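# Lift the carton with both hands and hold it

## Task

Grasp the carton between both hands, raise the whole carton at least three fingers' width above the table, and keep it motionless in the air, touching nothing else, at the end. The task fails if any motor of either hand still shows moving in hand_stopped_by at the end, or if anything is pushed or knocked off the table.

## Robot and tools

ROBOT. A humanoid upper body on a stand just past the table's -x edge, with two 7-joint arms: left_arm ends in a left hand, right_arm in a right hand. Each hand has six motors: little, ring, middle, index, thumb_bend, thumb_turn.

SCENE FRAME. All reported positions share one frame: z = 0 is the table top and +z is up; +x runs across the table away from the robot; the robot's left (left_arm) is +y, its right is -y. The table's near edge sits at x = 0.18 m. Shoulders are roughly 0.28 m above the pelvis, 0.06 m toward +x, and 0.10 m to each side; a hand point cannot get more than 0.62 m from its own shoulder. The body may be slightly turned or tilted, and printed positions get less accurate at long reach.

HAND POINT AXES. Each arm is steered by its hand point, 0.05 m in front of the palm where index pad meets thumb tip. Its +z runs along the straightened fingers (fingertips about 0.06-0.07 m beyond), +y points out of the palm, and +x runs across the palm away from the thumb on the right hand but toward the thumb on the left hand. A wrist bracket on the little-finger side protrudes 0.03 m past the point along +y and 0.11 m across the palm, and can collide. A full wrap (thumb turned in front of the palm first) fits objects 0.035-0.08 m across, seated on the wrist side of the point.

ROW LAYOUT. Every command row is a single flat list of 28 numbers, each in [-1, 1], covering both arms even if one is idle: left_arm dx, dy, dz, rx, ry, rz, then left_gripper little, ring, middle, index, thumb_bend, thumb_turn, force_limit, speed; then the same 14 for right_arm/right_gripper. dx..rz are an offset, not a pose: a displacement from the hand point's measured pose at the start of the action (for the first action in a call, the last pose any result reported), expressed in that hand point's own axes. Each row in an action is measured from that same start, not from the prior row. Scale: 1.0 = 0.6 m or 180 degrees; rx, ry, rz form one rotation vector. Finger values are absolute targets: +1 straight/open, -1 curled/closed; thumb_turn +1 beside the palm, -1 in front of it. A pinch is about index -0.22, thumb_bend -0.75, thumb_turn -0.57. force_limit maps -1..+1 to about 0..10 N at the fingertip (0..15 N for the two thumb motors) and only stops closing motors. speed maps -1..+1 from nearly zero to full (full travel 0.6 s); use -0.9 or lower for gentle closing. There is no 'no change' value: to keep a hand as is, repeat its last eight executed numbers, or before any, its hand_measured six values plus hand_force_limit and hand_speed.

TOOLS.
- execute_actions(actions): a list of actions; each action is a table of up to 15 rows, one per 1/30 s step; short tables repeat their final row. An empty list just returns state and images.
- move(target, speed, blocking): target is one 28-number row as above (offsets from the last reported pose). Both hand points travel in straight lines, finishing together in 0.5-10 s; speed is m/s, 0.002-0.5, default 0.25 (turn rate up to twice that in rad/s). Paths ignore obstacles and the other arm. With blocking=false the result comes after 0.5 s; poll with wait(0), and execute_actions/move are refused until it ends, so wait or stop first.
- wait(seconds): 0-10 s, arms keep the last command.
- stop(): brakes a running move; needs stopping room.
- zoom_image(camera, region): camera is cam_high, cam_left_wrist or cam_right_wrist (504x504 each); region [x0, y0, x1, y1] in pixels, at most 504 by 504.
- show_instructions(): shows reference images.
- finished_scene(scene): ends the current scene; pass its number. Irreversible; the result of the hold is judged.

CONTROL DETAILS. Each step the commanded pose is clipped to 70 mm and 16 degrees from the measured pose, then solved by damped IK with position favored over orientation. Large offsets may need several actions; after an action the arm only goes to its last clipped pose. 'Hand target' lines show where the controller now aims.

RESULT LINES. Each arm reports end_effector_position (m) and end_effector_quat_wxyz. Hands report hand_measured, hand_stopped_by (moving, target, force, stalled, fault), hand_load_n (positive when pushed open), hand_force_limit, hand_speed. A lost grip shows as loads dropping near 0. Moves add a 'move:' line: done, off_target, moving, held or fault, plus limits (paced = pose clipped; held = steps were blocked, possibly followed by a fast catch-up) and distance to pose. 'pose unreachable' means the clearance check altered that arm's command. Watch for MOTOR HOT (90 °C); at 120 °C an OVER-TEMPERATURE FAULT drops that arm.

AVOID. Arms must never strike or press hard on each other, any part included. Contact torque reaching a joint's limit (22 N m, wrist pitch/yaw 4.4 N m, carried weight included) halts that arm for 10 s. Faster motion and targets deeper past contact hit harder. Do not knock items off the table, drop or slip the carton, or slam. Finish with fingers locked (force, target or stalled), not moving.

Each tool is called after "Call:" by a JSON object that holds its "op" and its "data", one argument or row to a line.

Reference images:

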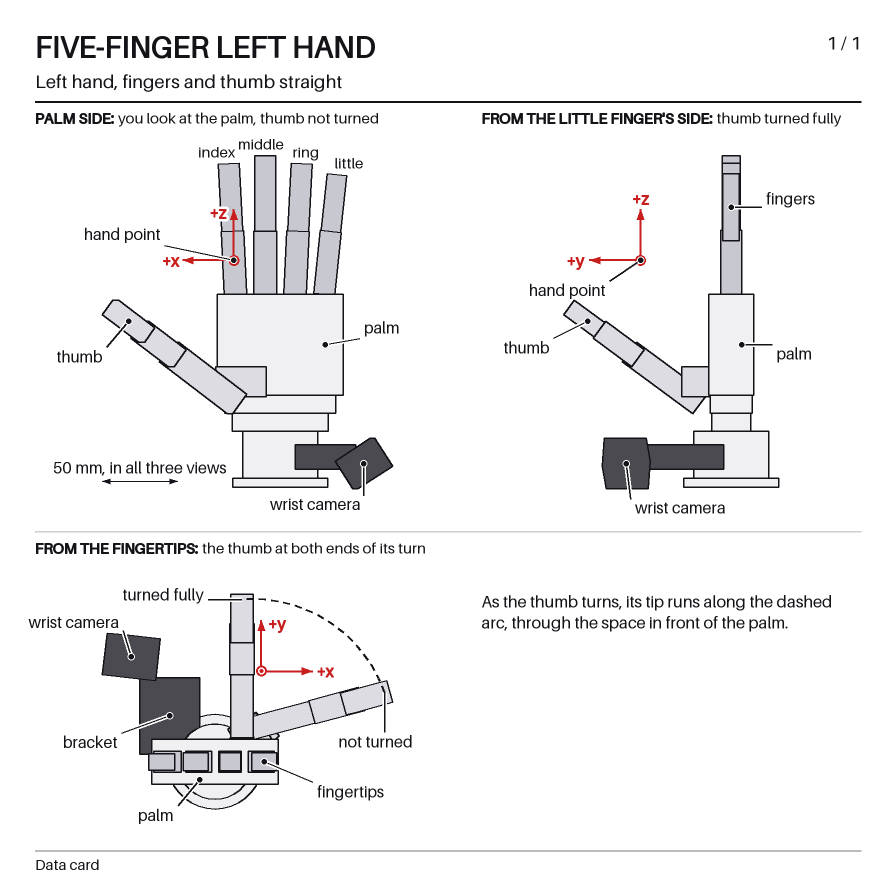

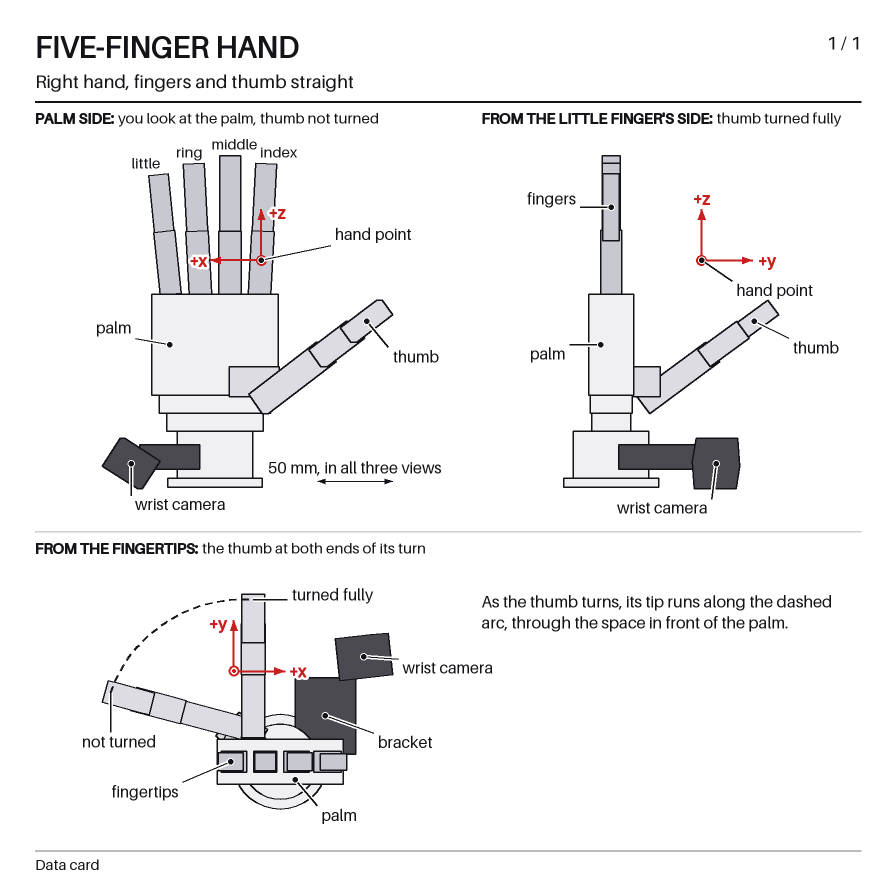

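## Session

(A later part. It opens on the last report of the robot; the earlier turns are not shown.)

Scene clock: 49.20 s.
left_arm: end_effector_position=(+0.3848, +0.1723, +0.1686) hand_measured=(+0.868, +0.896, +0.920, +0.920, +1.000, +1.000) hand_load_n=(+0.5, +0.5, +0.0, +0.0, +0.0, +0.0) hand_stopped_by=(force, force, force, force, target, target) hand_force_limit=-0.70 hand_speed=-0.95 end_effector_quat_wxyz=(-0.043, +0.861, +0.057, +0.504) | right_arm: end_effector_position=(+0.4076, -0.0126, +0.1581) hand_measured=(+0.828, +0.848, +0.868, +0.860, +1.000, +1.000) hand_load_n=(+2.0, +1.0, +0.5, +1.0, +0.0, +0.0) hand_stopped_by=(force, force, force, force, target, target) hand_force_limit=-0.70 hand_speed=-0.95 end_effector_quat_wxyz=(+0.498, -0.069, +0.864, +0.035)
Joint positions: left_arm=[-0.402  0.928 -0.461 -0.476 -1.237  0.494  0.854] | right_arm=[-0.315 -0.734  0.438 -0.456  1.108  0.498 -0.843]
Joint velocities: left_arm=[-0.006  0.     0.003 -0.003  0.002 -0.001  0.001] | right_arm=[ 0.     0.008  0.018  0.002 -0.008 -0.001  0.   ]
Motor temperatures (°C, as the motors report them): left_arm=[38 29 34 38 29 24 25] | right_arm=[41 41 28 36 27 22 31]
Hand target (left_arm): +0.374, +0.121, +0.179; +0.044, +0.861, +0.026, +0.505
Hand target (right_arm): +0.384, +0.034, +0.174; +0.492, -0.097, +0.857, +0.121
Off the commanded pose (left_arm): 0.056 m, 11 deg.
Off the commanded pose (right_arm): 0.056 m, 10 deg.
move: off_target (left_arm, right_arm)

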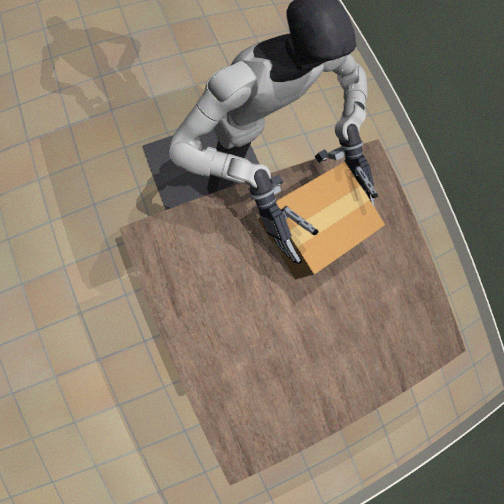

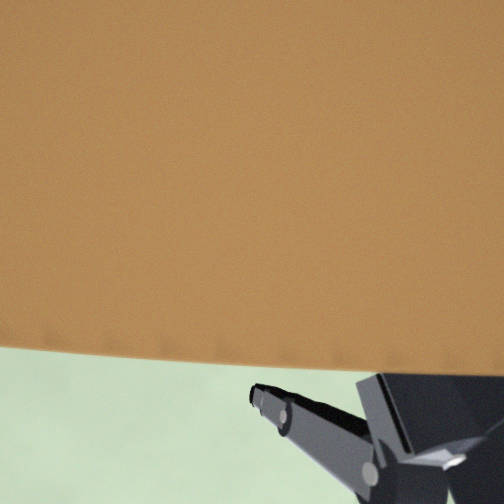

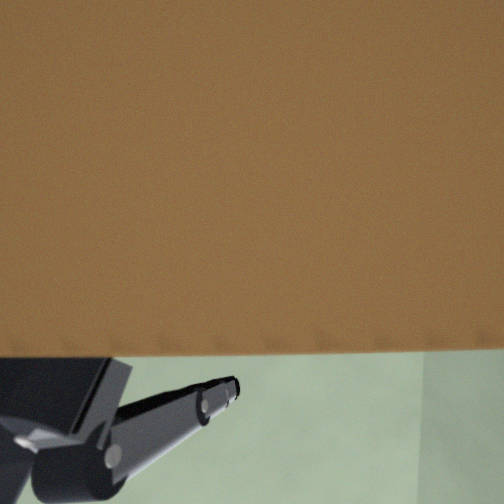

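Call:
{"op": "execute_actions", "data": {
  "actions": [
    [[0.003,0.088,-0.0298,-0.058,0,-0.011,0.68,0.68,0.68,0.68,1,1,-0.6,-0.95,-0.012,0.088,-0.0307,-0.057,-0.003,0.014,0.68,0.68,0.68,0.68,1,1,-0.6,-0.95],[0.005,0.088,-0.0301,-0.0585,0.001,-0.0113,0.68,0.68,0.68,0.68,1,1,-0.6,-0.95,-0.014,0.088,-0.0309,-0.0575,-0.004,0.0143,0.68,0.68,0.68,0.68,1,1,-0.6,-0.95],[0.007,0.0885,-0.0304,-0.059,0.002,-0.0115,0.68,0.68,0.68,0.68,1,1,-0.6,-0.95,-0.016,0.0885,-0.0311,-0.058,-0.005,0.0145,0.68,0.68,0.68,0.68,1,1,-0.6,-0.95],[0.009,0.0885,-0.0307,-0.0595,0.0033,-0.0116,0.68,0.68,0.68,0.68,1,1,-0.6,-0.95,-0.018,0.089,-0.0313,-0.0585,-0.006,0.0146,0.68,0.68,0.68,0.68,1,1,-0.6,-0.95],[0.011,0.089,-0.031,-0.06,0.0044,-0.0118,0.68,0.68,0.68,0.68,1,1,-0.6,-0.95,-0.02,0.089,-0.0315,-0.059,-0.0072,0.0148,0.68,0.68,0.68,0.68,1,1,-0.6,-0.95],[0.013,0.089,-0.0313,-0.0605,0.0055,-0.012,0.68,0.68,0.68,0.68,1,1,-0.6,-0.95,-0.022,0.0895,-0.0317,-0.0595,-0.0082,0.015,0.68,0.68,0.68,0.68,1,1,-0.6,-0.95],[0.015,0.0895,-0.0316,-0.061,0.0065,-0.0121,0.68,0.68,0.68,0.68,1,1,-0.6,-0.95,-0.024,0.09,-0.0319,-0.06,-0.0093,0.0151,0.68,0.68,0.68,0.68,1,1,-0.6,-0.95],[0.0163,0.0895,-0.0318,-0.061,0.0071,-0.0122,0.68,0.68,0.68,0.68,1,1,-0.6,-0.95,-0.025,0.09,-0.032,-0.0605,-0.0098,0.0152,0.68,0.68,0.68,0.68,1,1,-0.6,-0.95]],
    [[0.0176,0.0895,-0.032,-0.061,0.0078,-0.0123,0.68,0.68,0.68,0.68,1,1,-0.6,-0.95,-0.0263,0.09,-0.0321,-0.0605,-0.0105,0.0153,0.68,0.68,0.68,0.68,1,1,-0.6,-0.95],[0.0189,0.0895,-0.0322,-0.061,0.0085,-0.0124,0.68,0.68,0.68,0.68,1,1,-0.6,-0.95,-0.0275,0.09,-0.0322,-0.0605,-0.0111,0.0154,0.68,0.68,0.68,0.68,1,1,-0.6,-0.95],[0.0201,0.0895,-0.0324,-0.061,0.0091,-0.0125,0.68,0.68,0.68,0.68,1,1,-0.6,-0.95,-0.0288,0.09,-0.0324,-0.0607,-0.0118,0.0155,0.68,0.68,0.68,0.68,1,1,-0.6,-0.95],[0.0214,0.0895,-0.0326,-0.061,0.0098,-0.0126,0.68,0.68,0.68,0.68,1,1,-0.6,-0.95,-0.03,0.0905,-0.0325,-0.0608,-0.0124,0.0156,0.68,0.68,0.68,0.68,1,1,-0.6,-0.95],[0.0227,0.0895,-0.0328,-0.061,0.0105,-0.0127,0.68,0.68,0.68,0.68,1,1,-0.6,-0.95,-0.0313,0.0905,-0.0326,-0.0609,-0.0131,0.0157,0.68,0.68,0.68,0.68,1,1,-0.6,-0.95],[0.024,0.0895,-0.033,-0.061,0.0112,-0.0128,0.68,0.68,0.68,0.68,1,1,-0.6,-0.95,-0.0325,0.0905,-0.0328,-0.061,-0.0137,0.0158,0.68,0.68,0.68,0.68,1,1,-0.6,-0.95],[0.0252,0.0895,-0.0332,-0.061,0.0118,-0.0129,0.68,0.68,0.68,0.68,1,1,-0.6,-0.95,-0.0338,0.0905,-0.0329,-0.061,-0.0144,0.0159,0.68,0.68,0.68,0.68,1,1,-0.6,-0.95],[0.0265,0.0895,-0.0333,-0.061,0.0125,-0.013,0.68,0.68,0.68,0.68,1,1,-0.6,-0.95,-0.035,0.091,-0.033,-0.061,-0.015,0.016,0.68,0.68,0.68,0.68,1,1,-0.6,-0.95]]
  ]
}}

Scene clock: 52.17 s.
left_arm: end_effector_position=(+0.3846, +0.1723, +0.1686) hand_measured=(+0.862, +0.882, +0.908, +0.908, +1.000, +1.000) hand_load_n=(+1.0, +2.5, +2.0, +2.5, +0.0, +0.0) hand_stopped_by=(force, force, force, force, target, target) hand_force_limit=-0.60 hand_speed=-0.95 end_effector_quat_wxyz=(-0.044, +0.860, +0.055, +0.505) | right_arm: end_effector_position=(+0.4074, -0.0126, +0.1582) hand_measured=(+0.830, +0.844, +0.858, +0.852, +1.000, +1.000) hand_load_n=(+3.0, +2.5, +3.5, +3.0, +0.0, +0.0) hand_stopped_by=(force, force, force, force, target, target) hand_force_limit=-0.60 hand_speed=-0.95 end_effector_quat_wxyz=(+0.499, -0.070, +0.863, +0.037)
Joint positions: left_arm=[-0.4    0.93  -0.462 -0.476 -1.23   0.492  0.849] | right_arm=[-0.312 -0.737  0.438 -0.455  1.105  0.493 -0.834]
Joint velocities: left_arm=[-0.015 -0.005  0.003  0.006  0.006  0.     0.   ] | right_arm=[ 0.    -0.02  -0.003  0.     0.     0.     0.   ]
Motor temperatures (°C, as the motors report them): left_arm=[38 29 34 39 29 24 27] | right_arm=[41 41 28 37 27 22 34]
Hand target (left_arm): +0.379, +0.121, +0.193; +0.048, +0.850, +0.024, +0.525
Hand target (right_arm): +0.389, +0.036, +0.188; +0.509, -0.096, +0.845, +0.132
Off the commanded pose (left_arm): 0.059 m, 11 deg.
Off the commanded pose (right_arm): 0.062 m, 12 deg.

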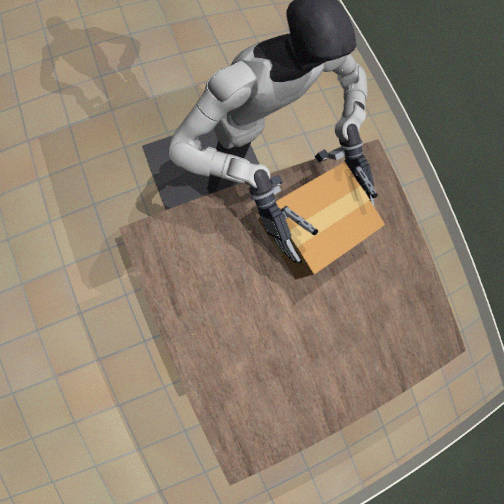

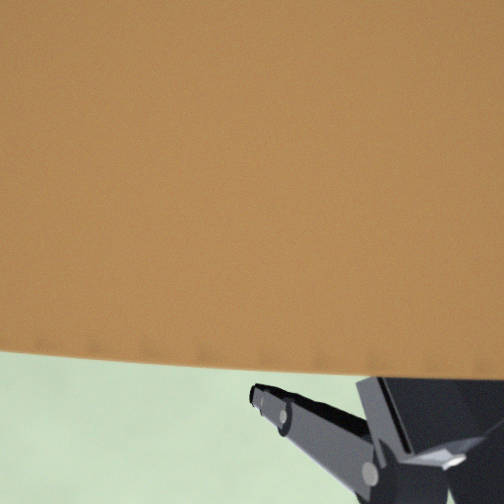

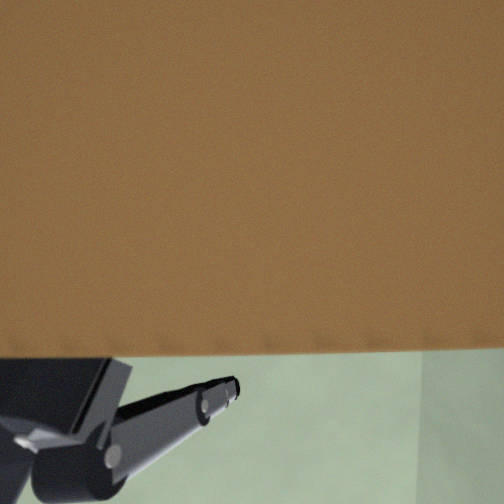

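Holding. Increase the upward load a bit more.

Call:
{"op": "execute_actions", "data": {
  "actions": [
    [[0.0275,0.0895,-0.0335,-0.061,0.013,-0.013,0.68,0.68,0.68,0.68,1,1,-0.6,-0.95,-0.036,0.091,-0.0331,-0.06,-0.0155,0.016,0.68,0.68,0.68,0.68,1,1,-0.6,-0.95],[0.0285,0.0895,-0.0336,-0.061,0.0135,-0.013,0.68,0.68,0.68,0.68,1,1,-0.6,-0.95,-0.037,0.091,-0.0332,-0.06,-0.016,0.016,0.68,0.68,0.68,0.68,1,1,-0.6,-0.95],[0.0295,0.0895,-0.0338,-0.061,0.014,-0.013,0.68,0.68,0.68,0.68,1,1,-0.6,-0.95,-0.038,0.091,-0.0333,-0.06,-0.0165,0.016,0.68,0.68,0.68,0.68,1,1,-0.6,-0.95],[0.0305,0.0895,-0.0339,-0.061,0.0145,-0.0132,0.68,0.68,0.68,0.68,1,1,-0.6,-0.95,-0.039,0.091,-0.0334,-0.06,-0.017,0.0162,0.68,0.68,0.68,0.68,1,1,-0.6,-0.95],[0.0315,0.0895,-0.0341,-0.061,0.015,-0.0134,0.68,0.68,0.68,0.68,1,1,-0.6,-0.95,-0.04,0.091,-0.0335,-0.06,-0.0175,0.0164,0.68,0.68,0.68,0.68,1,1,-0.6,-0.95],[0.0325,0.0895,-0.0342,-0.061,0.0155,-0.0135,0.68,0.68,0.68,0.68,1,1,-0.6,-0.95,-0.041,0.091,-0.0336,-0.06,-0.018,0.0165,0.68,0.68,0.68,0.68,1,1,-0.6,-0.95],[0.0335,0.0895,-0.0344,-0.061,0.016,-0.0136,0.68,0.68,0.68,0.68,1,1,-0.6,-0.95,-0.042,0.0915,-0.0337,-0.06,-0.0185,0.0166,0.68,0.68,0.68,0.68,1,1,-0.6,-0.95],[0.0345,0.0895,-0.0345,-0.061,0.0165,-0.0137,0.68,0.68,0.68,0.68,1,1,-0.6,-0.95,-0.043,0.0915,-0.0338,-0.06,-0.019,0.0167,0.68,0.68,0.68,0.68,1,1,-0.6,-0.95],[0.0355,0.0895,-0.0347,-0.061,0.017,-0.0138,0.68,0.68,0.68,0.68,1,1,-0.6,-0.95,-0.044,0.0915,-0.0339,-0.06,-0.0195,0.0168,0.68,0.68,0.68,0.68,1,1,-0.6,-0.95],[0.0365,0.0895,-0.0348,-0.061,0.0175,-0.0138,0.68,0.68,0.68,0.68,1,1,-0.6,-0.95,-0.045,0.092,-0.034,-0.06,-0.02,0.0168,0.68,0.68,0.68,0.68,1,1,-0.6,-0.95]]
  ]
}}

Call:
{"op": "wait", "data": {
  "seconds": 0.2
}}

Scene clock: 52.93 s.
left_arm: end_effector_position=(+0.3937, +0.1748, +0.1925) hand_measured=(+0.864, +0.882, +0.908, +0.908, +1.000, +1.000) hand_load_n=(+3.5, +5.5, +2.5, +1.0, +0.0, +0.0) hand_stopped_by=(force, force, force, force, target, target) hand_force_limit=-0.60 hand_speed=-0.95 end_effector_quat_wxyz=(-0.041, +0.841, +0.064, +0.536) | right_arm: end_effector_position=(+0.4171, -0.0105, +0.1808) hand_measured=(+0.830, +0.844, +0.858, +0.852, +1.000, +1.000) hand_load_n=(+3.5, +5.5, +3.5, +1.5, +0.0, +0.0) hand_stopped_by=(force, force, force, force, target, target) hand_force_limit=-0.60 hand_speed=-0.95 end_effector_quat_wxyz=(+0.527, -0.058, +0.846, +0.046)
Joint positions: left_arm=[-0.424  0.933 -0.443 -0.488 -1.22   0.459  0.852] | right_arm=[-0.339 -0.736  0.424 -0.466  1.099  0.461 -0.839]
Joint velocities: left_arm=[ 0.     0.008 -0.008 -0.003  0.003  0.     0.001] | right_arm=[-0.003 -0.014  0.009 -0.003 -0.011 -0.01  -0.007]
Motor temperatures (°C, as the motors report them): left_arm=[38 29 34 40 29 24 28] | right_arm=[41 41 28 38 27 23 36]
Hand target (left_arm): +0.381, +0.121, +0.199; +0.048, +0.845, +0.024, +0.532
Hand target (right_arm): +0.391, +0.038, +0.194; +0.516, -0.094, +0.841, +0.133
Off the commanded pose (left_arm): 0.058 m, 11 deg.
Off the commanded pose (right_arm): 0.058 m, 11 deg.

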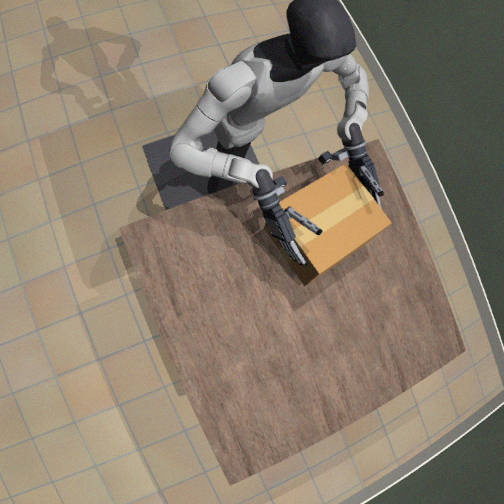

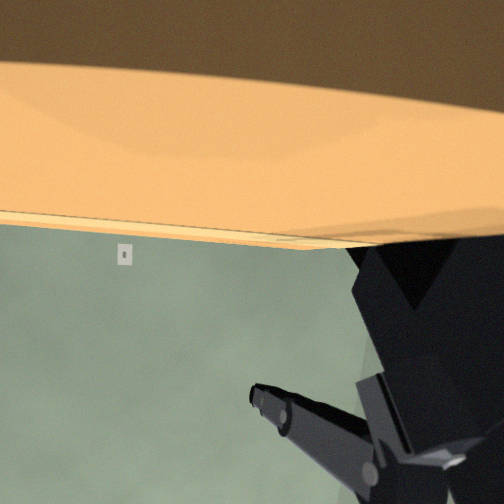

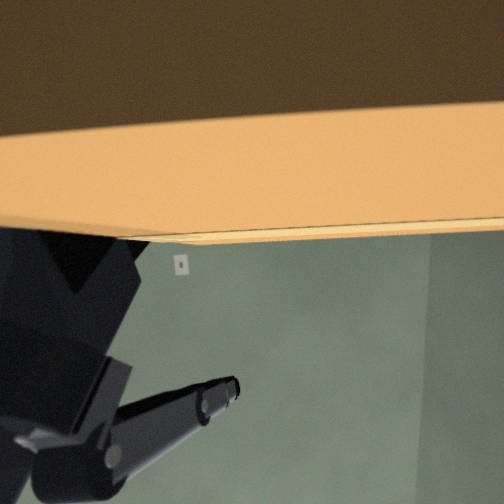

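Scene clock: 53.13 s.
left_arm: end_effector_position=(+0.3937, +0.1748, +0.1925) hand_measured=(+0.864, +0.882, +0.908, +0.908, +1.000, +1.000) hand_load_n=(+3.5, +5.5, +2.5, +1.0, +0.0, +0.0) hand_stopped_by=(force, force, force, force, target, target) hand_force_limit=-0.60 hand_speed=-0.95 end_effector_quat_wxyz=(-0.041, +0.841, +0.064, +0.536) | right_arm: end_effector_position=(+0.4171, -0.0105, +0.1808) hand_measured=(+0.830, +0.844, +0.858, +0.852, +1.000, +1.000) hand_load_n=(+3.5, +5.5, +3.5, +1.5, +0.0, +0.0) hand_stopped_by=(force, force, force, force, target, target) hand_force_limit=-0.60 hand_speed=-0.95 end_effector_quat_wxyz=(+0.527, -0.058, +0.846, +0.046)
Joint positions: left_arm=[-0.424  0.933 -0.444 -0.488 -1.22   0.459  0.852] | right_arm=[-0.339 -0.736  0.425 -0.466  1.099  0.46  -0.84 ]
Joint velocities: left_arm=[ 0.015  0.006  0.    -0.003 -0.011  0.     0.   ] | right_arm=[0.008 0.005 0.009 0.    0.011 0.    0.   ]
Motor temperatures (°C, as the motors report them): left_arm=[38 29 34 40 29 24 29] | right_arm=[41 41 28 38 27 23 36]
Hand target (left_arm): +0.381, +0.121, +0.199; +0.048, +0.845, +0.024, +0.532
Hand target (right_arm): +0.391, +0.038, +0.194; +0.516, -0.094, +0.841, +0.133
Off the commanded pose (left_arm): 0.058 m, 11 deg.
Off the commanded pose (right_arm): 0.058 m, 11 deg.
wait: 0.20 s; at rest by 0.17 s

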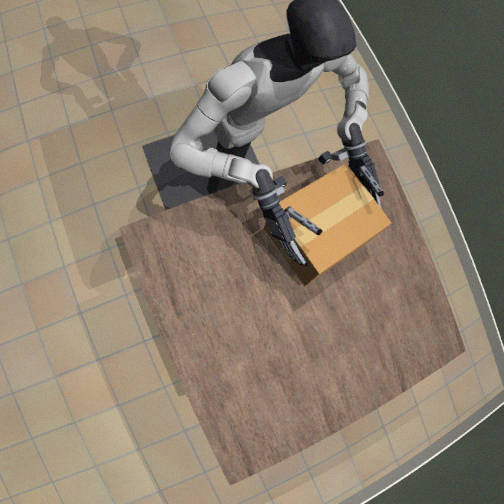

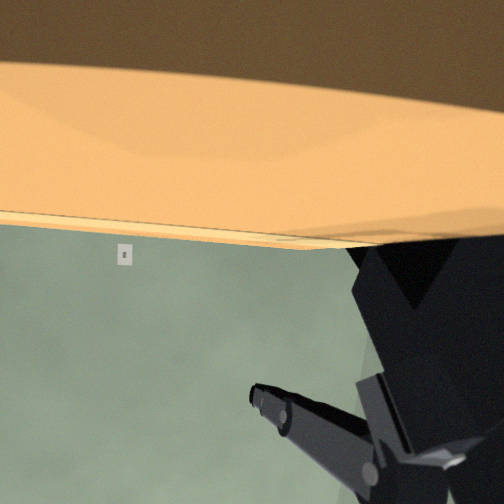

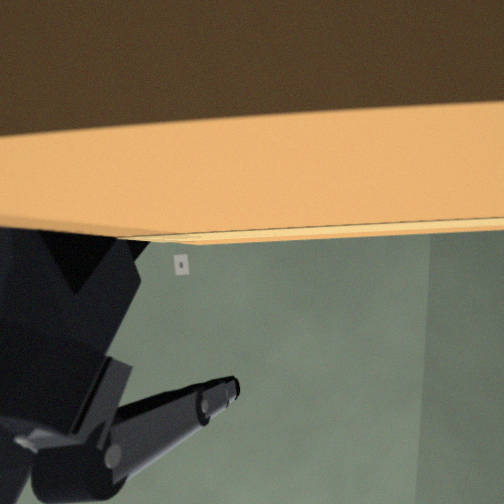

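Call:
{"op": "zoom_image", "data": {
  "camera": "cam_high",
  "region": [210, 100, 410, 300]
}}

Region (210, 100, 410, 300) of cam_high's 504x504 image, scaled by 2.520, with more detail than that image has.

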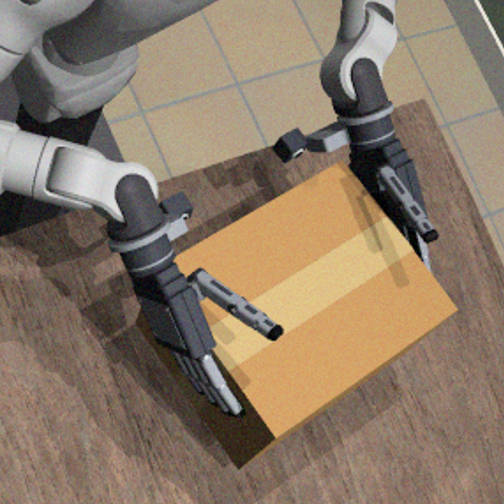

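Call:
{"op": "execute_actions", "data": {
  "actions": [
    [[-0.008,0.086,-0.034,-0.06,-0.005,-0.008,0.68,0.68,0.68,0.68,1,1,-0.6,-0.95,-0.002,0.087,-0.035,-0.06,0.005,0.01,0.68,0.68,0.68,0.68,1,1,-0.6,-0.95],[-0.011,0.086,-0.032,-0.06,-0.007,-0.008,0.68,0.68,0.68,0.68,1,1,-0.6,-0.95,0.001,0.087,-0.033,-0.06,0.007,0.01,0.68,0.68,0.68,0.68,1,1,-0.6,-0.95],[-0.014,0.086,-0.03,-0.06,-0.009,-0.008,0.68,0.68,0.68,0.68,1,1,-0.6,-0.95,0.004,0.087,-0.031,-0.06,0.009,0.01,0.68,0.68,0.68,0.68,1,1,-0.6,-0.95],[-0.017,0.086,-0.028,-0.06,-0.011,-0.008,0.68,0.68,0.68,0.68,1,1,-0.6,-0.95,0.007,0.087,-0.029,-0.06,0.011,0.01,0.68,0.68,0.68,0.68,1,1,-0.6,-0.95],[-0.02,0.086,-0.026,-0.06,-0.013,-0.008,0.68,0.68,0.68,0.68,1,1,-0.6,-0.95,0.01,0.087,-0.027,-0.06,0.013,0.01,0.68,0.68,0.68,0.68,1,1,-0.6,-0.95],[-0.023,0.086,-0.024,-0.06,-0.015,-0.008,0.68,0.68,0.68,0.68,1,1,-0.6,-0.95,0.013,0.087,-0.025,-0.06,0.015,0.01,0.68,0.68,0.68,0.68,1,1,-0.6,-0.95],[-0.026,0.086,-0.022,-0.06,-0.017,-0.008,0.68,0.68,0.68,0.68,1,1,-0.6,-0.95,0.016,0.087,-0.023,-0.06,0.017,0.01,0.68,0.68,0.68,0.68,1,1,-0.6,-0.95],[-0.029,0.086,-0.02,-0.06,-0.019,-0.008,0.68,0.68,0.68,0.68,1,1,-0.6,-0.95,0.019,0.087,-0.021,-0.06,0.019,0.01,0.68,0.68,0.68,0.68,1,1,-0.6,-0.95],[-0.032,0.086,-0.018,-0.06,-0.021,-0.008,0.68,0.68,0.68,0.68,1,1,-0.6,-0.95,0.022,0.087,-0.019,-0.06,0.021,0.01,0.68,0.68,0.68,0.68,1,1,-0.6,-0.95],[-0.035,0.086,-0.016,-0.06,-0.023,-0.008,0.68,0.68,0.68,0.68,1,1,-0.6,-0.95,0.025,0.087,-0.017,-0.06,0.023,0.01,0.68,0.68,0.68,0.68,1,1,-0.6,-0.95],[-0.038,0.086,-0.014,-0.06,-0.025,-0.008,0.68,0.68,0.68,0.68,1,1,-0.6,-0.95,0.028,0.087,-0.015,-0.06,0.025,0.01,0.68,0.68,0.68,0.68,1,1,-0.6,-0.95]]
  ]
}}

Call:
{"op": "wait", "data": {
  "seconds": 0.2
}}

Scene clock: 54.97 s.
left_arm: end_effector_position=(+0.3899, +0.1764, +0.1697) hand_measured=(+0.862, +0.882, +0.908, +0.908, +1.000, +1.000) hand_load_n=(+2.0, +2.5, +2.5, +3.0, +0.0, +0.0) hand_stopped_by=(force, force, force, force, target, target) hand_force_limit=-0.60 hand_speed=-0.95 end_effector_quat_wxyz=(-0.044, +0.858, +0.057, +0.509) | right_arm: end_effector_position=(+0.4139, -0.0091, +0.1616) hand_measured=(+0.830, +0.844, +0.858, +0.852, +1.000, +1.000) hand_load_n=(+5.0, +2.5, +2.5, +1.5, +0.0, +0.0) hand_stopped_by=(force, force, force, force, target, target) hand_force_limit=-0.60 hand_speed=-0.95 end_effector_quat_wxyz=(+0.499, -0.070, +0.863, +0.046)
Joint positions: left_arm=[-0.42   0.938 -0.473 -0.444 -1.229  0.471  0.829] | right_arm=[-0.353 -0.744  0.445 -0.423  1.135  0.485 -0.819]
Joint velocities: left_arm=[-0.023  0.005 -0.011  0.043 -0.003  0.    -0.034] | right_arm=[-0.021  0.005  0.014  0.034  0.009  0.     0.024]
Motor temperatures (°C, as the motors report them): left_arm=[39 29 34 41 29 25 31] | right_arm=[42 41 28 39 27 23 39]
Hand target (left_arm): +0.380, +0.125, +0.178; +0.046, +0.860, +0.026, +0.507
Hand target (right_arm): +0.391, +0.036, +0.173; +0.485, -0.097, +0.859, +0.131
Off the commanded pose (left_arm): 0.056 m, 11 deg.
Off the commanded pose (right_arm): 0.053 m, 10 deg.

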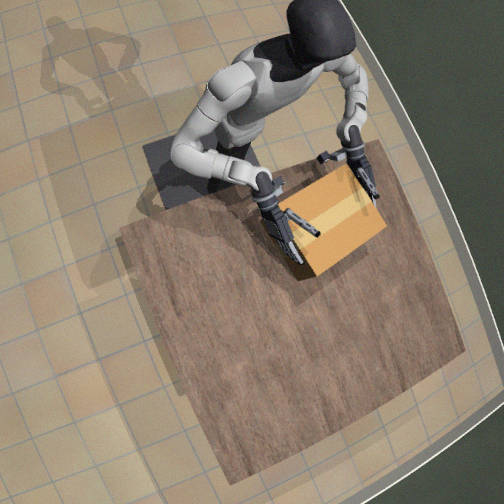

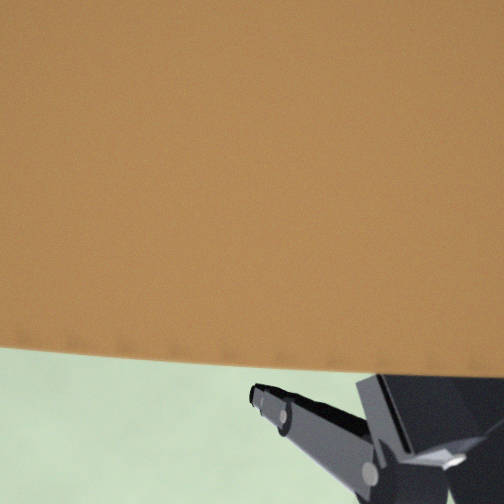

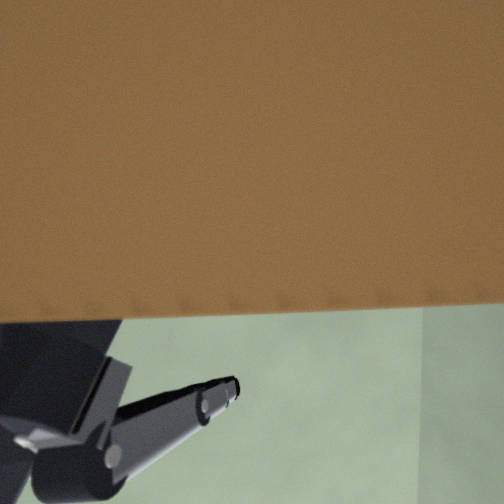

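Scene clock: 55.17 s.
left_arm: end_effector_position=(+0.3902, +0.1764, +0.1697) hand_measured=(+0.862, +0.882, +0.908, +0.908, +1.000, +1.000) hand_load_n=(+2.0, +2.5, +2.5, +3.0, +0.0, +0.0) hand_stopped_by=(force, force, force, force, target, target) hand_force_limit=-0.60 hand_speed=-0.95 end_effector_quat_wxyz=(-0.044, +0.858, +0.057, +0.509) | right_arm: end_effector_position=(+0.4141, -0.0091, +0.1616) hand_measured=(+0.830, +0.844, +0.858, +0.852, +1.000, +1.000) hand_load_n=(+5.0, +2.5, +2.5, +1.5, +0.0, +0.0) hand_stopped_by=(force, force, force, force, target, target) hand_force_limit=-0.60 hand_speed=-0.95 end_effector_quat_wxyz=(+0.499, -0.070, +0.863, +0.046)
Joint positions: left_arm=[-0.421  0.938 -0.474 -0.442 -1.229  0.471  0.828] | right_arm=[-0.354 -0.744  0.445 -0.422  1.135  0.485 -0.818]
Joint velocities: left_arm=[ 0.006 -0.006  0.005  0.006  0.006  0.     0.   ] | right_arm=[-0.006  0.     0.     0.002  0.     0.     0.   ]
Motor temperatures (°C, as the motors report them): left_arm=[39 29 34 41 29 25 31] | right_arm=[42 41 28 39 27 23 39]
Hand target (left_arm): +0.380, +0.125, +0.178; +0.046, +0.860, +0.026, +0.507
Hand target (right_arm): +0.391, +0.036, +0.173; +0.485, -0.097, +0.859, +0.131
Off the commanded pose (left_arm): 0.056 m, 11 deg.
Off the commanded pose (right_arm): 0.053 m, 10 deg.
wait: 0.20 s; at rest by 0.17 s

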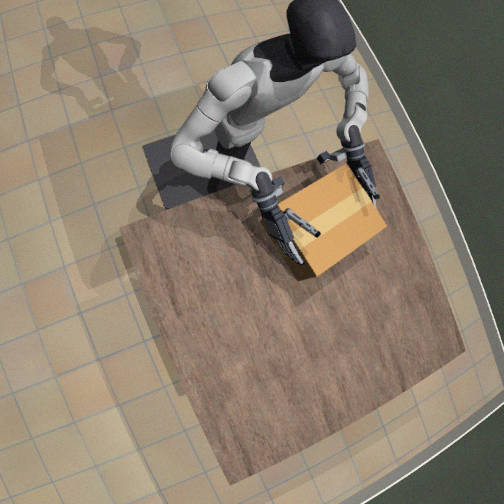

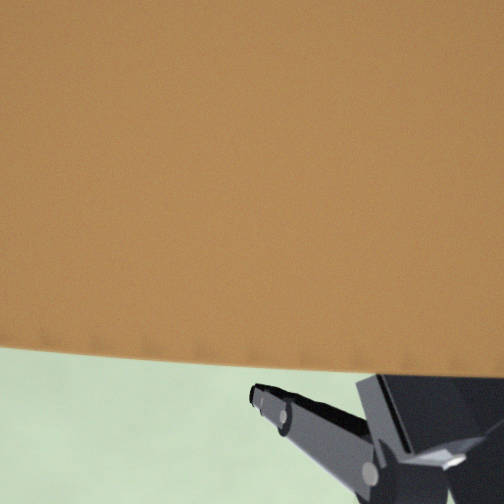

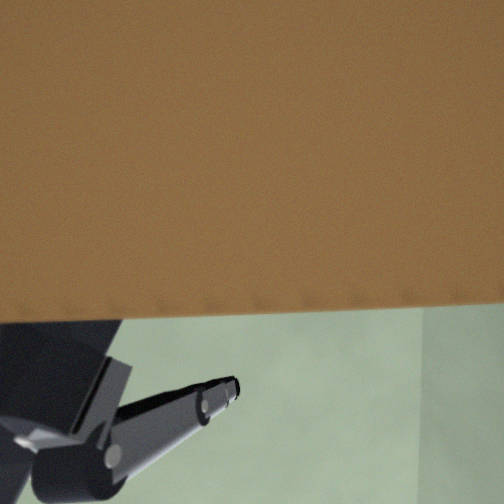

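Call:
{"op": "move", "data": {
  "target": [-0.0286,-0.004,-0.051,0,0,0,0.93,0.93,0.95,0.95,1,1,-0.6,0,0.0335,-0.004,-0.048,0,0,-0.004,0.9,0.9,0.92,0.92,1,1,-0.6,0],
  "speed": 0.05
}}

Call:
{"op": "zoom_image", "data": {
  "camera": "cam_high",
  "region": [210, 100, 410, 300]
}}

Scene clock: 56.33 s.
left_arm: end_effector_position=(+0.3547, +0.1712, +0.1675) hand_measured=(+0.930, +0.930, +0.950, +0.950, +1.000, +1.000) hand_load_n=(+0.0, +0.0, +0.0, +0.0, +0.0, +0.0) hand_stopped_by=(target, target, target, target, target, target) hand_force_limit=-0.60 hand_speed=0.00 end_effector_quat_wxyz=(-0.042, +0.860, +0.052, +0.506) | right_arm: end_effector_position=(+0.3804, -0.0175, +0.1572) hand_measured=(+0.900, +0.900, +0.920, +0.920, +1.000, +1.000) hand_load_n=(+0.0, +0.0, +0.0, +0.0, +0.0, +0.0) hand_stopped_by=(target, target, target, target, target, target) hand_force_limit=-0.60 hand_speed=0.00 end_effector_quat_wxyz=(+0.497, -0.076, +0.863, +0.042)
Joint positions: left_arm=[-0.246  1.012 -0.453 -0.615 -1.212  0.409  0.872] | right_arm=[-0.186 -0.793  0.446 -0.576  1.085  0.444 -0.843]
Joint velocities: left_arm=[-0.012  0.006 -0.025  0.002  0.     0.     0.   ] | right_arm=[-0.009  0.     0.     0.009  0.006  0.     0.   ]
Motor temperatures (°C, as the motors report them): left_arm=[39 29 34 41 29 25 31] | right_arm=[42 41 28 39 27 23 38]
Hand target (left_arm): +0.355, +0.173, +0.169; -0.045, +0.858, +0.053, +0.509
Hand target (right_arm): +0.381, -0.018, +0.158; +0.500, -0.077, +0.862, +0.041
Off the commanded pose (left_arm): 0.003 m, 1 deg.
Off the commanded pose (right_arm): 0.001 m, 0 deg.
move: done

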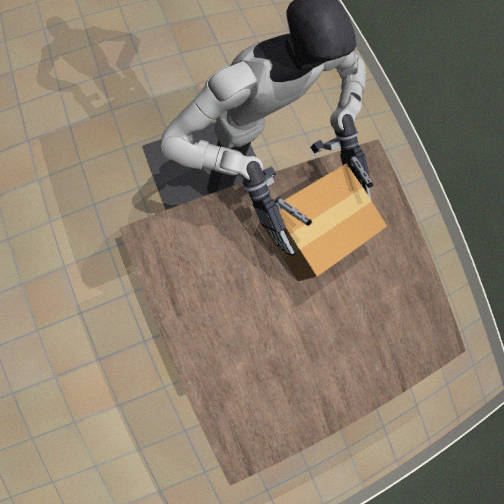

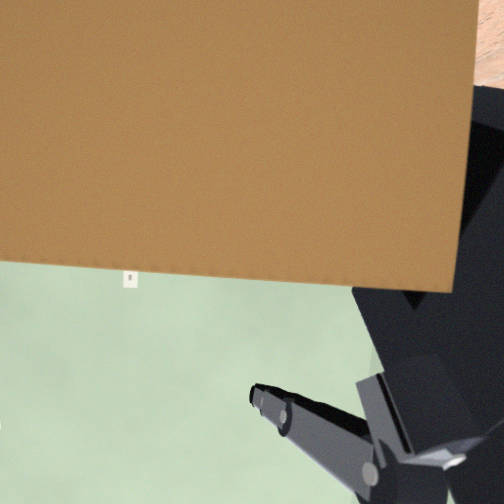

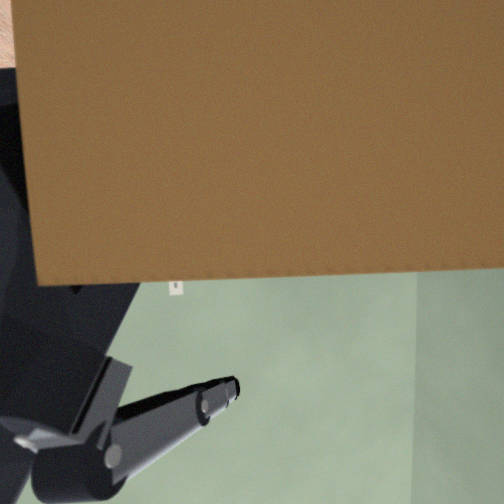

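Region (210, 100, 410, 300) of cam_high's 504x504 image, scaled by 2.520, with more detail than that image has.

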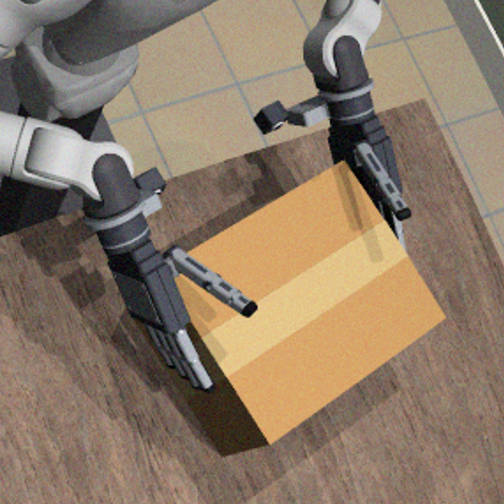

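Call:
{"op": "execute_actions", "data": {
  "actions": []
}}

Scene clock: 57.07 s.
left_arm: end_effector_position=(+0.3547, +0.1712, +0.1675) hand_measured=(+0.930, +0.930, +0.950, +0.950, +1.000, +1.000) hand_load_n=(+0.0, +0.0, +0.0, +0.0, +0.0, +0.0) hand_stopped_by=(target, target, target, target, target, target) hand_force_limit=-0.60 hand_speed=0.00 end_effector_quat_wxyz=(-0.042, +0.860, +0.052, +0.506) | right_arm: end_effector_position=(+0.3804, -0.0175, +0.1572) hand_measured=(+0.900, +0.900, +0.920, +0.920, +1.000, +1.000) hand_load_n=(+0.0, +0.0, +0.0, +0.0, +0.0, +0.0) hand_stopped_by=(target, target, target, target, target, target) hand_force_limit=-0.60 hand_speed=0.00 end_effector_quat_wxyz=(+0.497, -0.076, +0.863, +0.042)
Joint positions: left_arm=[-0.246  1.012 -0.453 -0.615 -1.212  0.409  0.872] | right_arm=[-0.186 -0.793  0.446 -0.576  1.085  0.444 -0.843]
Joint velocities: left_arm=[-0.003  0.     0.006 -0.003 -0.008  0.     0.   ] | right_arm=[ 0.008  0.     0.    -0.003  0.     0.     0.   ]
Motor temperatures (°C, as the motors report them): left_arm=[38 29 34 40 29 25 30] | right_arm=[42 41 28 38 27 23 37]
Hand target (left_arm): +0.355, +0.173, +0.169; -0.045, +0.858, +0.053, +0.509
Hand target (right_arm): +0.381, -0.018, +0.158; +0.500, -0.077, +0.862, +0.041
Off the commanded pose (left_arm): 0.003 m, 1 deg.
Off the commanded pose (right_arm): 0.001 m, 0 deg.

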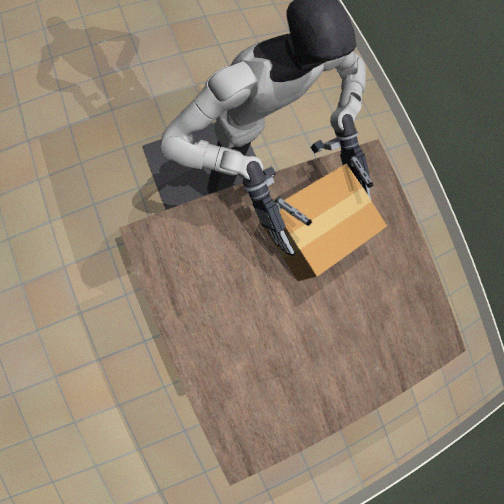

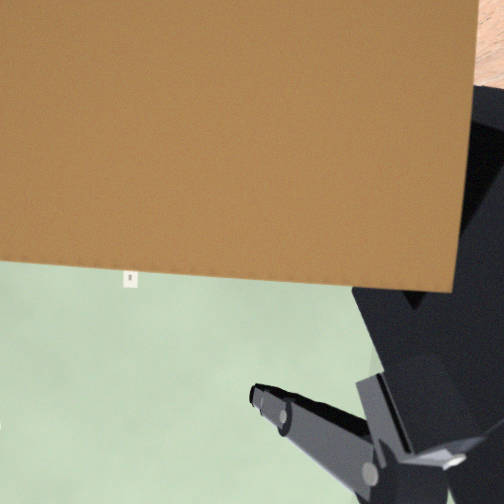

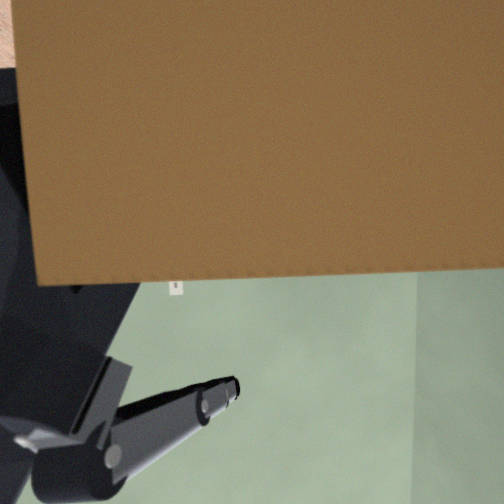

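Call:
{"op": "move", "data": {
  "target": [0.001,0.082,-0.027,-0.058,-0.001,-0.010,0.68,0.68,0.7,0.7,1,1,-0.5,-0.95,-0.009,0.082,-0.028,-0.058,-0.002,0.013,0.68,0.68,0.7,0.7,1,1,-0.5,-0.95],
  "speed": 0.06
}}

Scene clock: 59.00 s.
left_arm: end_effector_position=(+0.3544, +0.1699, +0.1668) hand_measured=(+0.834, +0.882, +0.910, +0.902, +1.000, +1.000) hand_load_n=(+2.5, +3.0, +2.0, +5.0, +0.0, +0.0) hand_stopped_by=(force, force, force, force, target, target) hand_force_limit=-0.50 hand_speed=-0.95 end_effector_quat_wxyz=(-0.042, +0.860, +0.049, +0.507) | right_arm: end_effector_position=(+0.3794, -0.0158, +0.1573) hand_measured=(+0.834, +0.870, +0.886, +0.874, +1.000, +1.000) hand_load_n=(+3.5, +1.5, +3.0, +5.0, +0.0, +0.0) hand_stopped_by=(force, force, force, force, target, target) hand_force_limit=-0.50 hand_speed=-0.95 end_effector_quat_wxyz=(+0.498, -0.079, +0.862, +0.047)
Joint positions: left_arm=[-0.247  1.014 -0.461 -0.614 -1.203  0.406  0.867] | right_arm=[-0.185 -0.798  0.452 -0.574  1.082  0.434 -0.831]
Joint velocities: left_arm=[ 0.005  0.009  0.005  0.002  0.005 -0.005  0.   ] | right_arm=[-0.005  0.009  0.    -0.005  0.006 -0.008  0.   ]
Motor temperatures (°C, as the motors report them): left_arm=[38 29 34 40 29 25 30] | right_arm=[41 41 28 38 27 23 37]
Hand target (left_arm): +0.344, +0.124, +0.177; +0.044, +0.860, +0.020, +0.508
Hand target (right_arm): +0.358, +0.025, +0.172; +0.490, -0.104, +0.855, +0.130
Off the commanded pose (left_arm): 0.051 m, 10 deg.
Off the commanded pose (right_arm): 0.050 m, 10 deg.
move: off_target (left_arm, right_arm)

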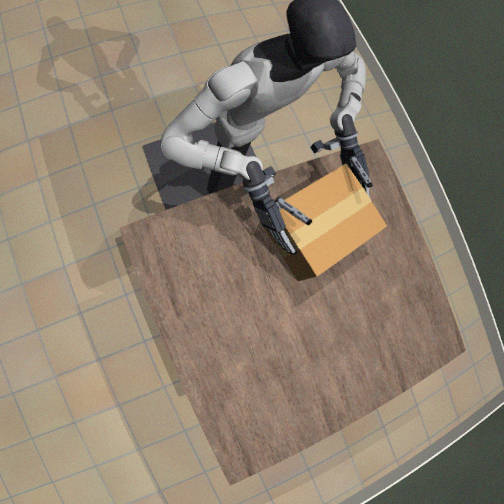

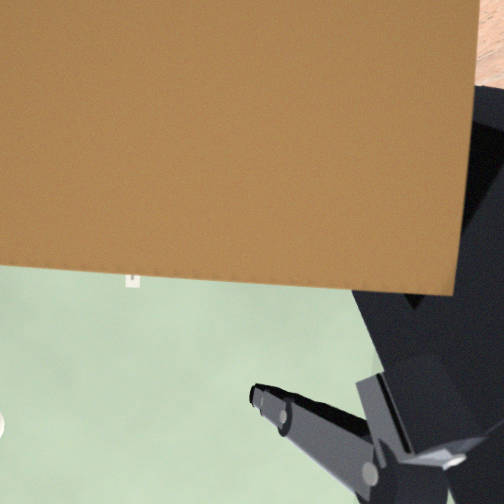

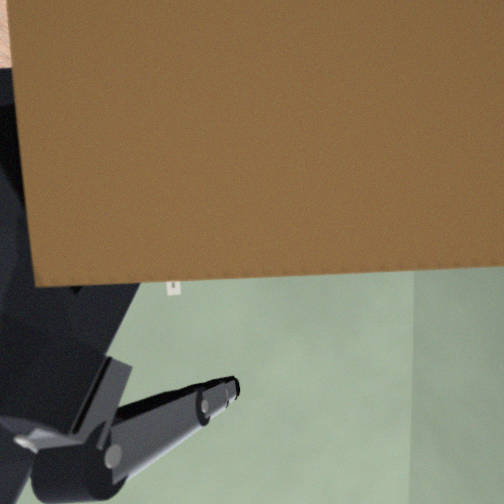

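Call:
{"op": "execute_actions", "data": {
  "actions": [
    [[0.005,0.080,-0.0275,-0.056,0.001,-0.010,0.68,0.68,0.7,0.7,1,1,-0.5,-0.95,-0.012,0.080,-0.0273,-0.056,-0.003,0.013,0.68,0.68,0.7,0.7,1,1,-0.5,-0.95],[0.008,0.080,-0.028,-0.056,0.002,-0.010,0.68,0.68,0.7,0.7,1,1,-0.5,-0.95,-0.015,0.080,-0.0276,-0.056,-0.005,0.013,0.68,0.68,0.7,0.7,1,1,-0.5,-0.95],[0.011,0.080,-0.0284,-0.056,0.004,-0.010,0.68,0.68,0.7,0.7,1,1,-0.5,-0.95,-0.018,0.080,-0.028,-0.056,-0.007,0.013,0.68,0.68,0.7,0.7,1,1,-0.5,-0.95],[0.014,0.080,-0.0288,-0.056,0.006,-0.011,0.68,0.68,0.7,0.7,1,1,-0.5,-0.95,-0.021,0.081,-0.0283,-0.056,-0.008,0.014,0.68,0.68,0.7,0.7,1,1,-0.5,-0.95],[0.017,0.081,-0.0292,-0.057,0.008,-0.011,0.68,0.68,0.7,0.7,1,1,-0.5,-0.95,-0.024,0.081,-0.0286,-0.057,-0.010,0.014,0.68,0.68,0.7,0.7,1,1,-0.5,-0.95],[0.020,0.081,-0.0297,-0.057,0.009,-0.011,0.68,0.68,0.7,0.7,1,1,-0.5,-0.95,-0.027,0.081,-0.029,-0.057,-0.012,0.014,0.68,0.68,0.7,0.7,1,1,-0.5,-0.95],[0.023,0.081,-0.0301,-0.057,0.011,-0.011,0.68,0.68,0.7,0.7,1,1,-0.5,-0.95,-0.030,0.081,-0.0292,-0.057,-0.013,0.014,0.68,0.68,0.7,0.7,1,1,-0.5,-0.95],[0.027,0.081,-0.0306,-0.057,0.013,-0.012,0.68,0.68,0.7,0.7,1,1,-0.5,-0.95,-0.033,0.082,-0.0295,-0.057,-0.015,0.015,0.68,0.68,0.7,0.7,1,1,-0.5,-0.95],[0.030,0.081,-0.031,-0.057,0.014,-0.012,0.68,0.68,0.7,0.7,1,1,-0.5,-0.95,-0.036,0.082,-0.0298,-0.057,-0.017,0.015,0.68,0.68,0.7,0.7,1,1,-0.5,-0.95],[0.033,0.081,-0.0315,-0.057,0.016,-0.012,0.68,0.68,0.7,0.7,1,1,-0.5,-0.95,-0.039,0.082,-0.030,-0.057,-0.018,0.015,0.68,0.68,0.7,0.7,1,1,-0.5,-0.95]]
  ]
}}

Call:
{"op": "wait", "data": {
  "seconds": 0.3
}}

Scene clock: 60.03 s.
left_arm: end_effector_position=(+0.3570, +0.1703, +0.1732) hand_measured=(+0.834, +0.882, +0.910, +0.902, +1.000, +1.000) hand_load_n=(+3.0, +4.5, +3.0, +5.0, +0.0, +0.0) hand_stopped_by=(force, force, force, force, target, target) hand_force_limit=-0.50 hand_speed=-0.95 end_effector_quat_wxyz=(-0.041, +0.854, +0.050, +0.516) | right_arm: end_effector_position=(+0.3816, -0.0158, +0.1621) hand_measured=(+0.834, +0.870, +0.886, +0.874, +1.000, +1.000) hand_load_n=(+5.0, +3.0, +3.5, +4.5, +0.0, +0.0) hand_stopped_by=(force, force, force, force, target, target) hand_force_limit=-0.50 hand_speed=-0.95 end_effector_quat_wxyz=(+0.505, -0.076, +0.858, +0.051)
Joint positions: left_arm=[-0.253  1.016 -0.459 -0.617 -1.197  0.393  0.866] | right_arm=[-0.186 -0.801  0.448 -0.574  1.08   0.419 -0.823]
Joint velocities: left_arm=[-0.155  0.014  0.091 -0.015  0.012 -0.105  0.002] | right_arm=[-0.094 -0.003 -0.052  0.008  0.    -0.082  0.   ]
Motor temperatures (°C, as the motors report them): left_arm=[38 29 34 41 29 25 31] | right_arm=[41 41 28 39 27 23 38]
Hand target (left_arm): +0.350, +0.123, +0.194; +0.043, +0.846, +0.018, +0.531
Hand target (right_arm): +0.363, +0.028, +0.188; +0.512, -0.104, +0.842, +0.137
Off the commanded pose (left_arm): 0.054 m, 11 deg.
Off the commanded pose (right_arm): 0.056 m, 11 deg.

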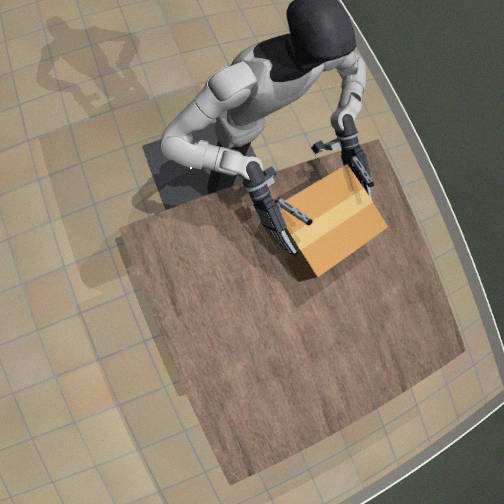

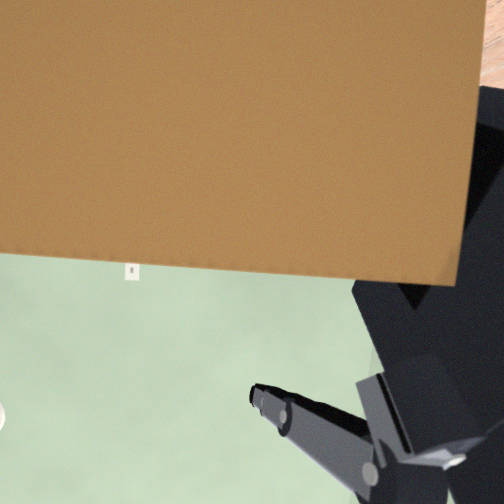

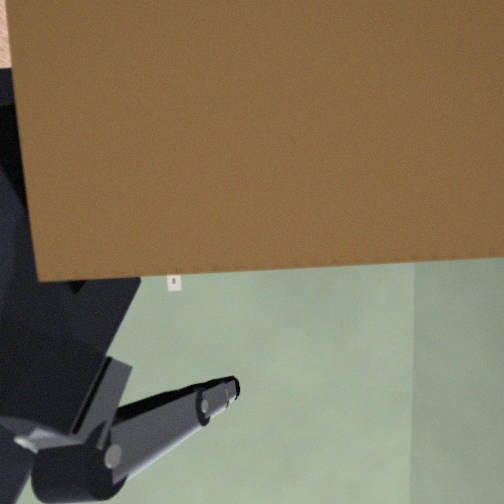

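Scene clock: 60.33 s.
left_arm: end_effector_position=(+0.3633, +0.1722, +0.1881) hand_measured=(+0.834, +0.882, +0.910, +0.902, +1.000, +1.000) hand_load_n=(+3.5, +8.0, +2.0, +2.0, +0.0, +0.0) hand_stopped_by=(force, force, force, force, target, target) hand_force_limit=-0.50 hand_speed=-0.95 end_effector_quat_wxyz=(-0.042, +0.841, +0.055, +0.537) | right_arm: end_effector_position=(+0.3870, -0.0144, +0.1746) hand_measured=(+0.834, +0.870, +0.886, +0.874, +1.000, +1.000) hand_load_n=(+6.0, +3.5, +3.0, +3.0, +0.0, +0.0) hand_stopped_by=(force, force, force, force, target, target) hand_force_limit=-0.50 hand_speed=-0.95 end_effector_quat_wxyz=(+0.521, -0.071, +0.849, +0.057)
Joint positions: left_arm=[-0.27   1.017 -0.445 -0.623 -1.189  0.376  0.869] | right_arm=[-0.201 -0.801  0.439 -0.58   1.076  0.401 -0.823]
Joint velocities: left_arm=[ 0.012  0.006 -0.011 -0.006 -0.009  0.     0.   ] | right_arm=[0.006 0.003 0.015 0.    0.006 0.    0.   ]
Motor temperatures (°C, as the motors report them): left_arm=[38 29 34 41 29 25 31] | right_arm=[41 41 28 39 27 23 39]
Hand target (left_arm): +0.350, +0.123, +0.194; +0.043, +0.846, +0.018, +0.531
Hand target (right_arm): +0.363, +0.028, +0.188; +0.512, -0.104, +0.842, +0.137
Off the commanded pose (left_arm): 0.053 m, 11 deg.
Off the commanded pose (right_arm): 0.052 m, 10 deg.
wait: 0.30 s; no rest

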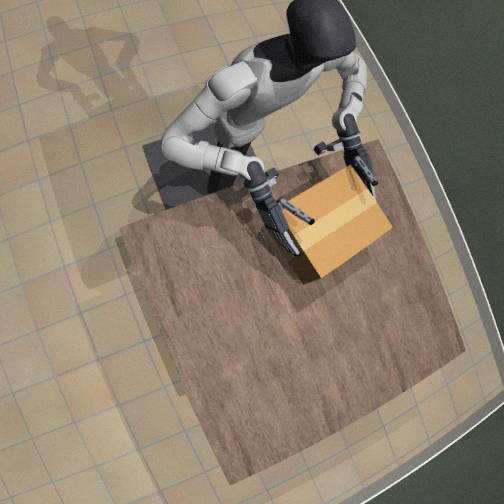

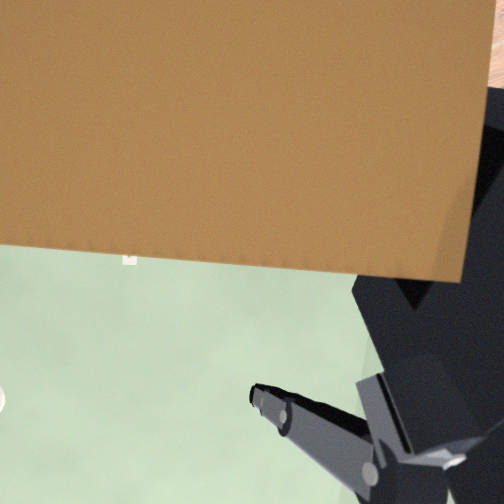

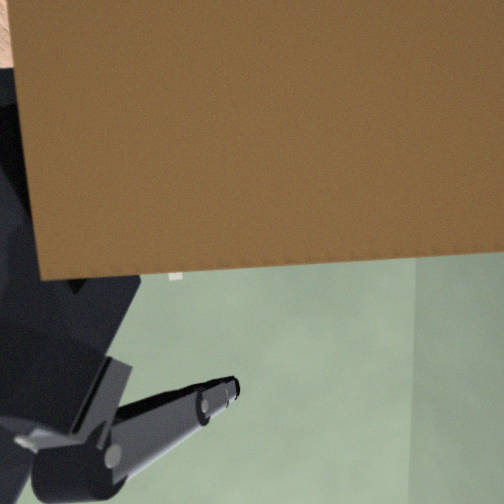

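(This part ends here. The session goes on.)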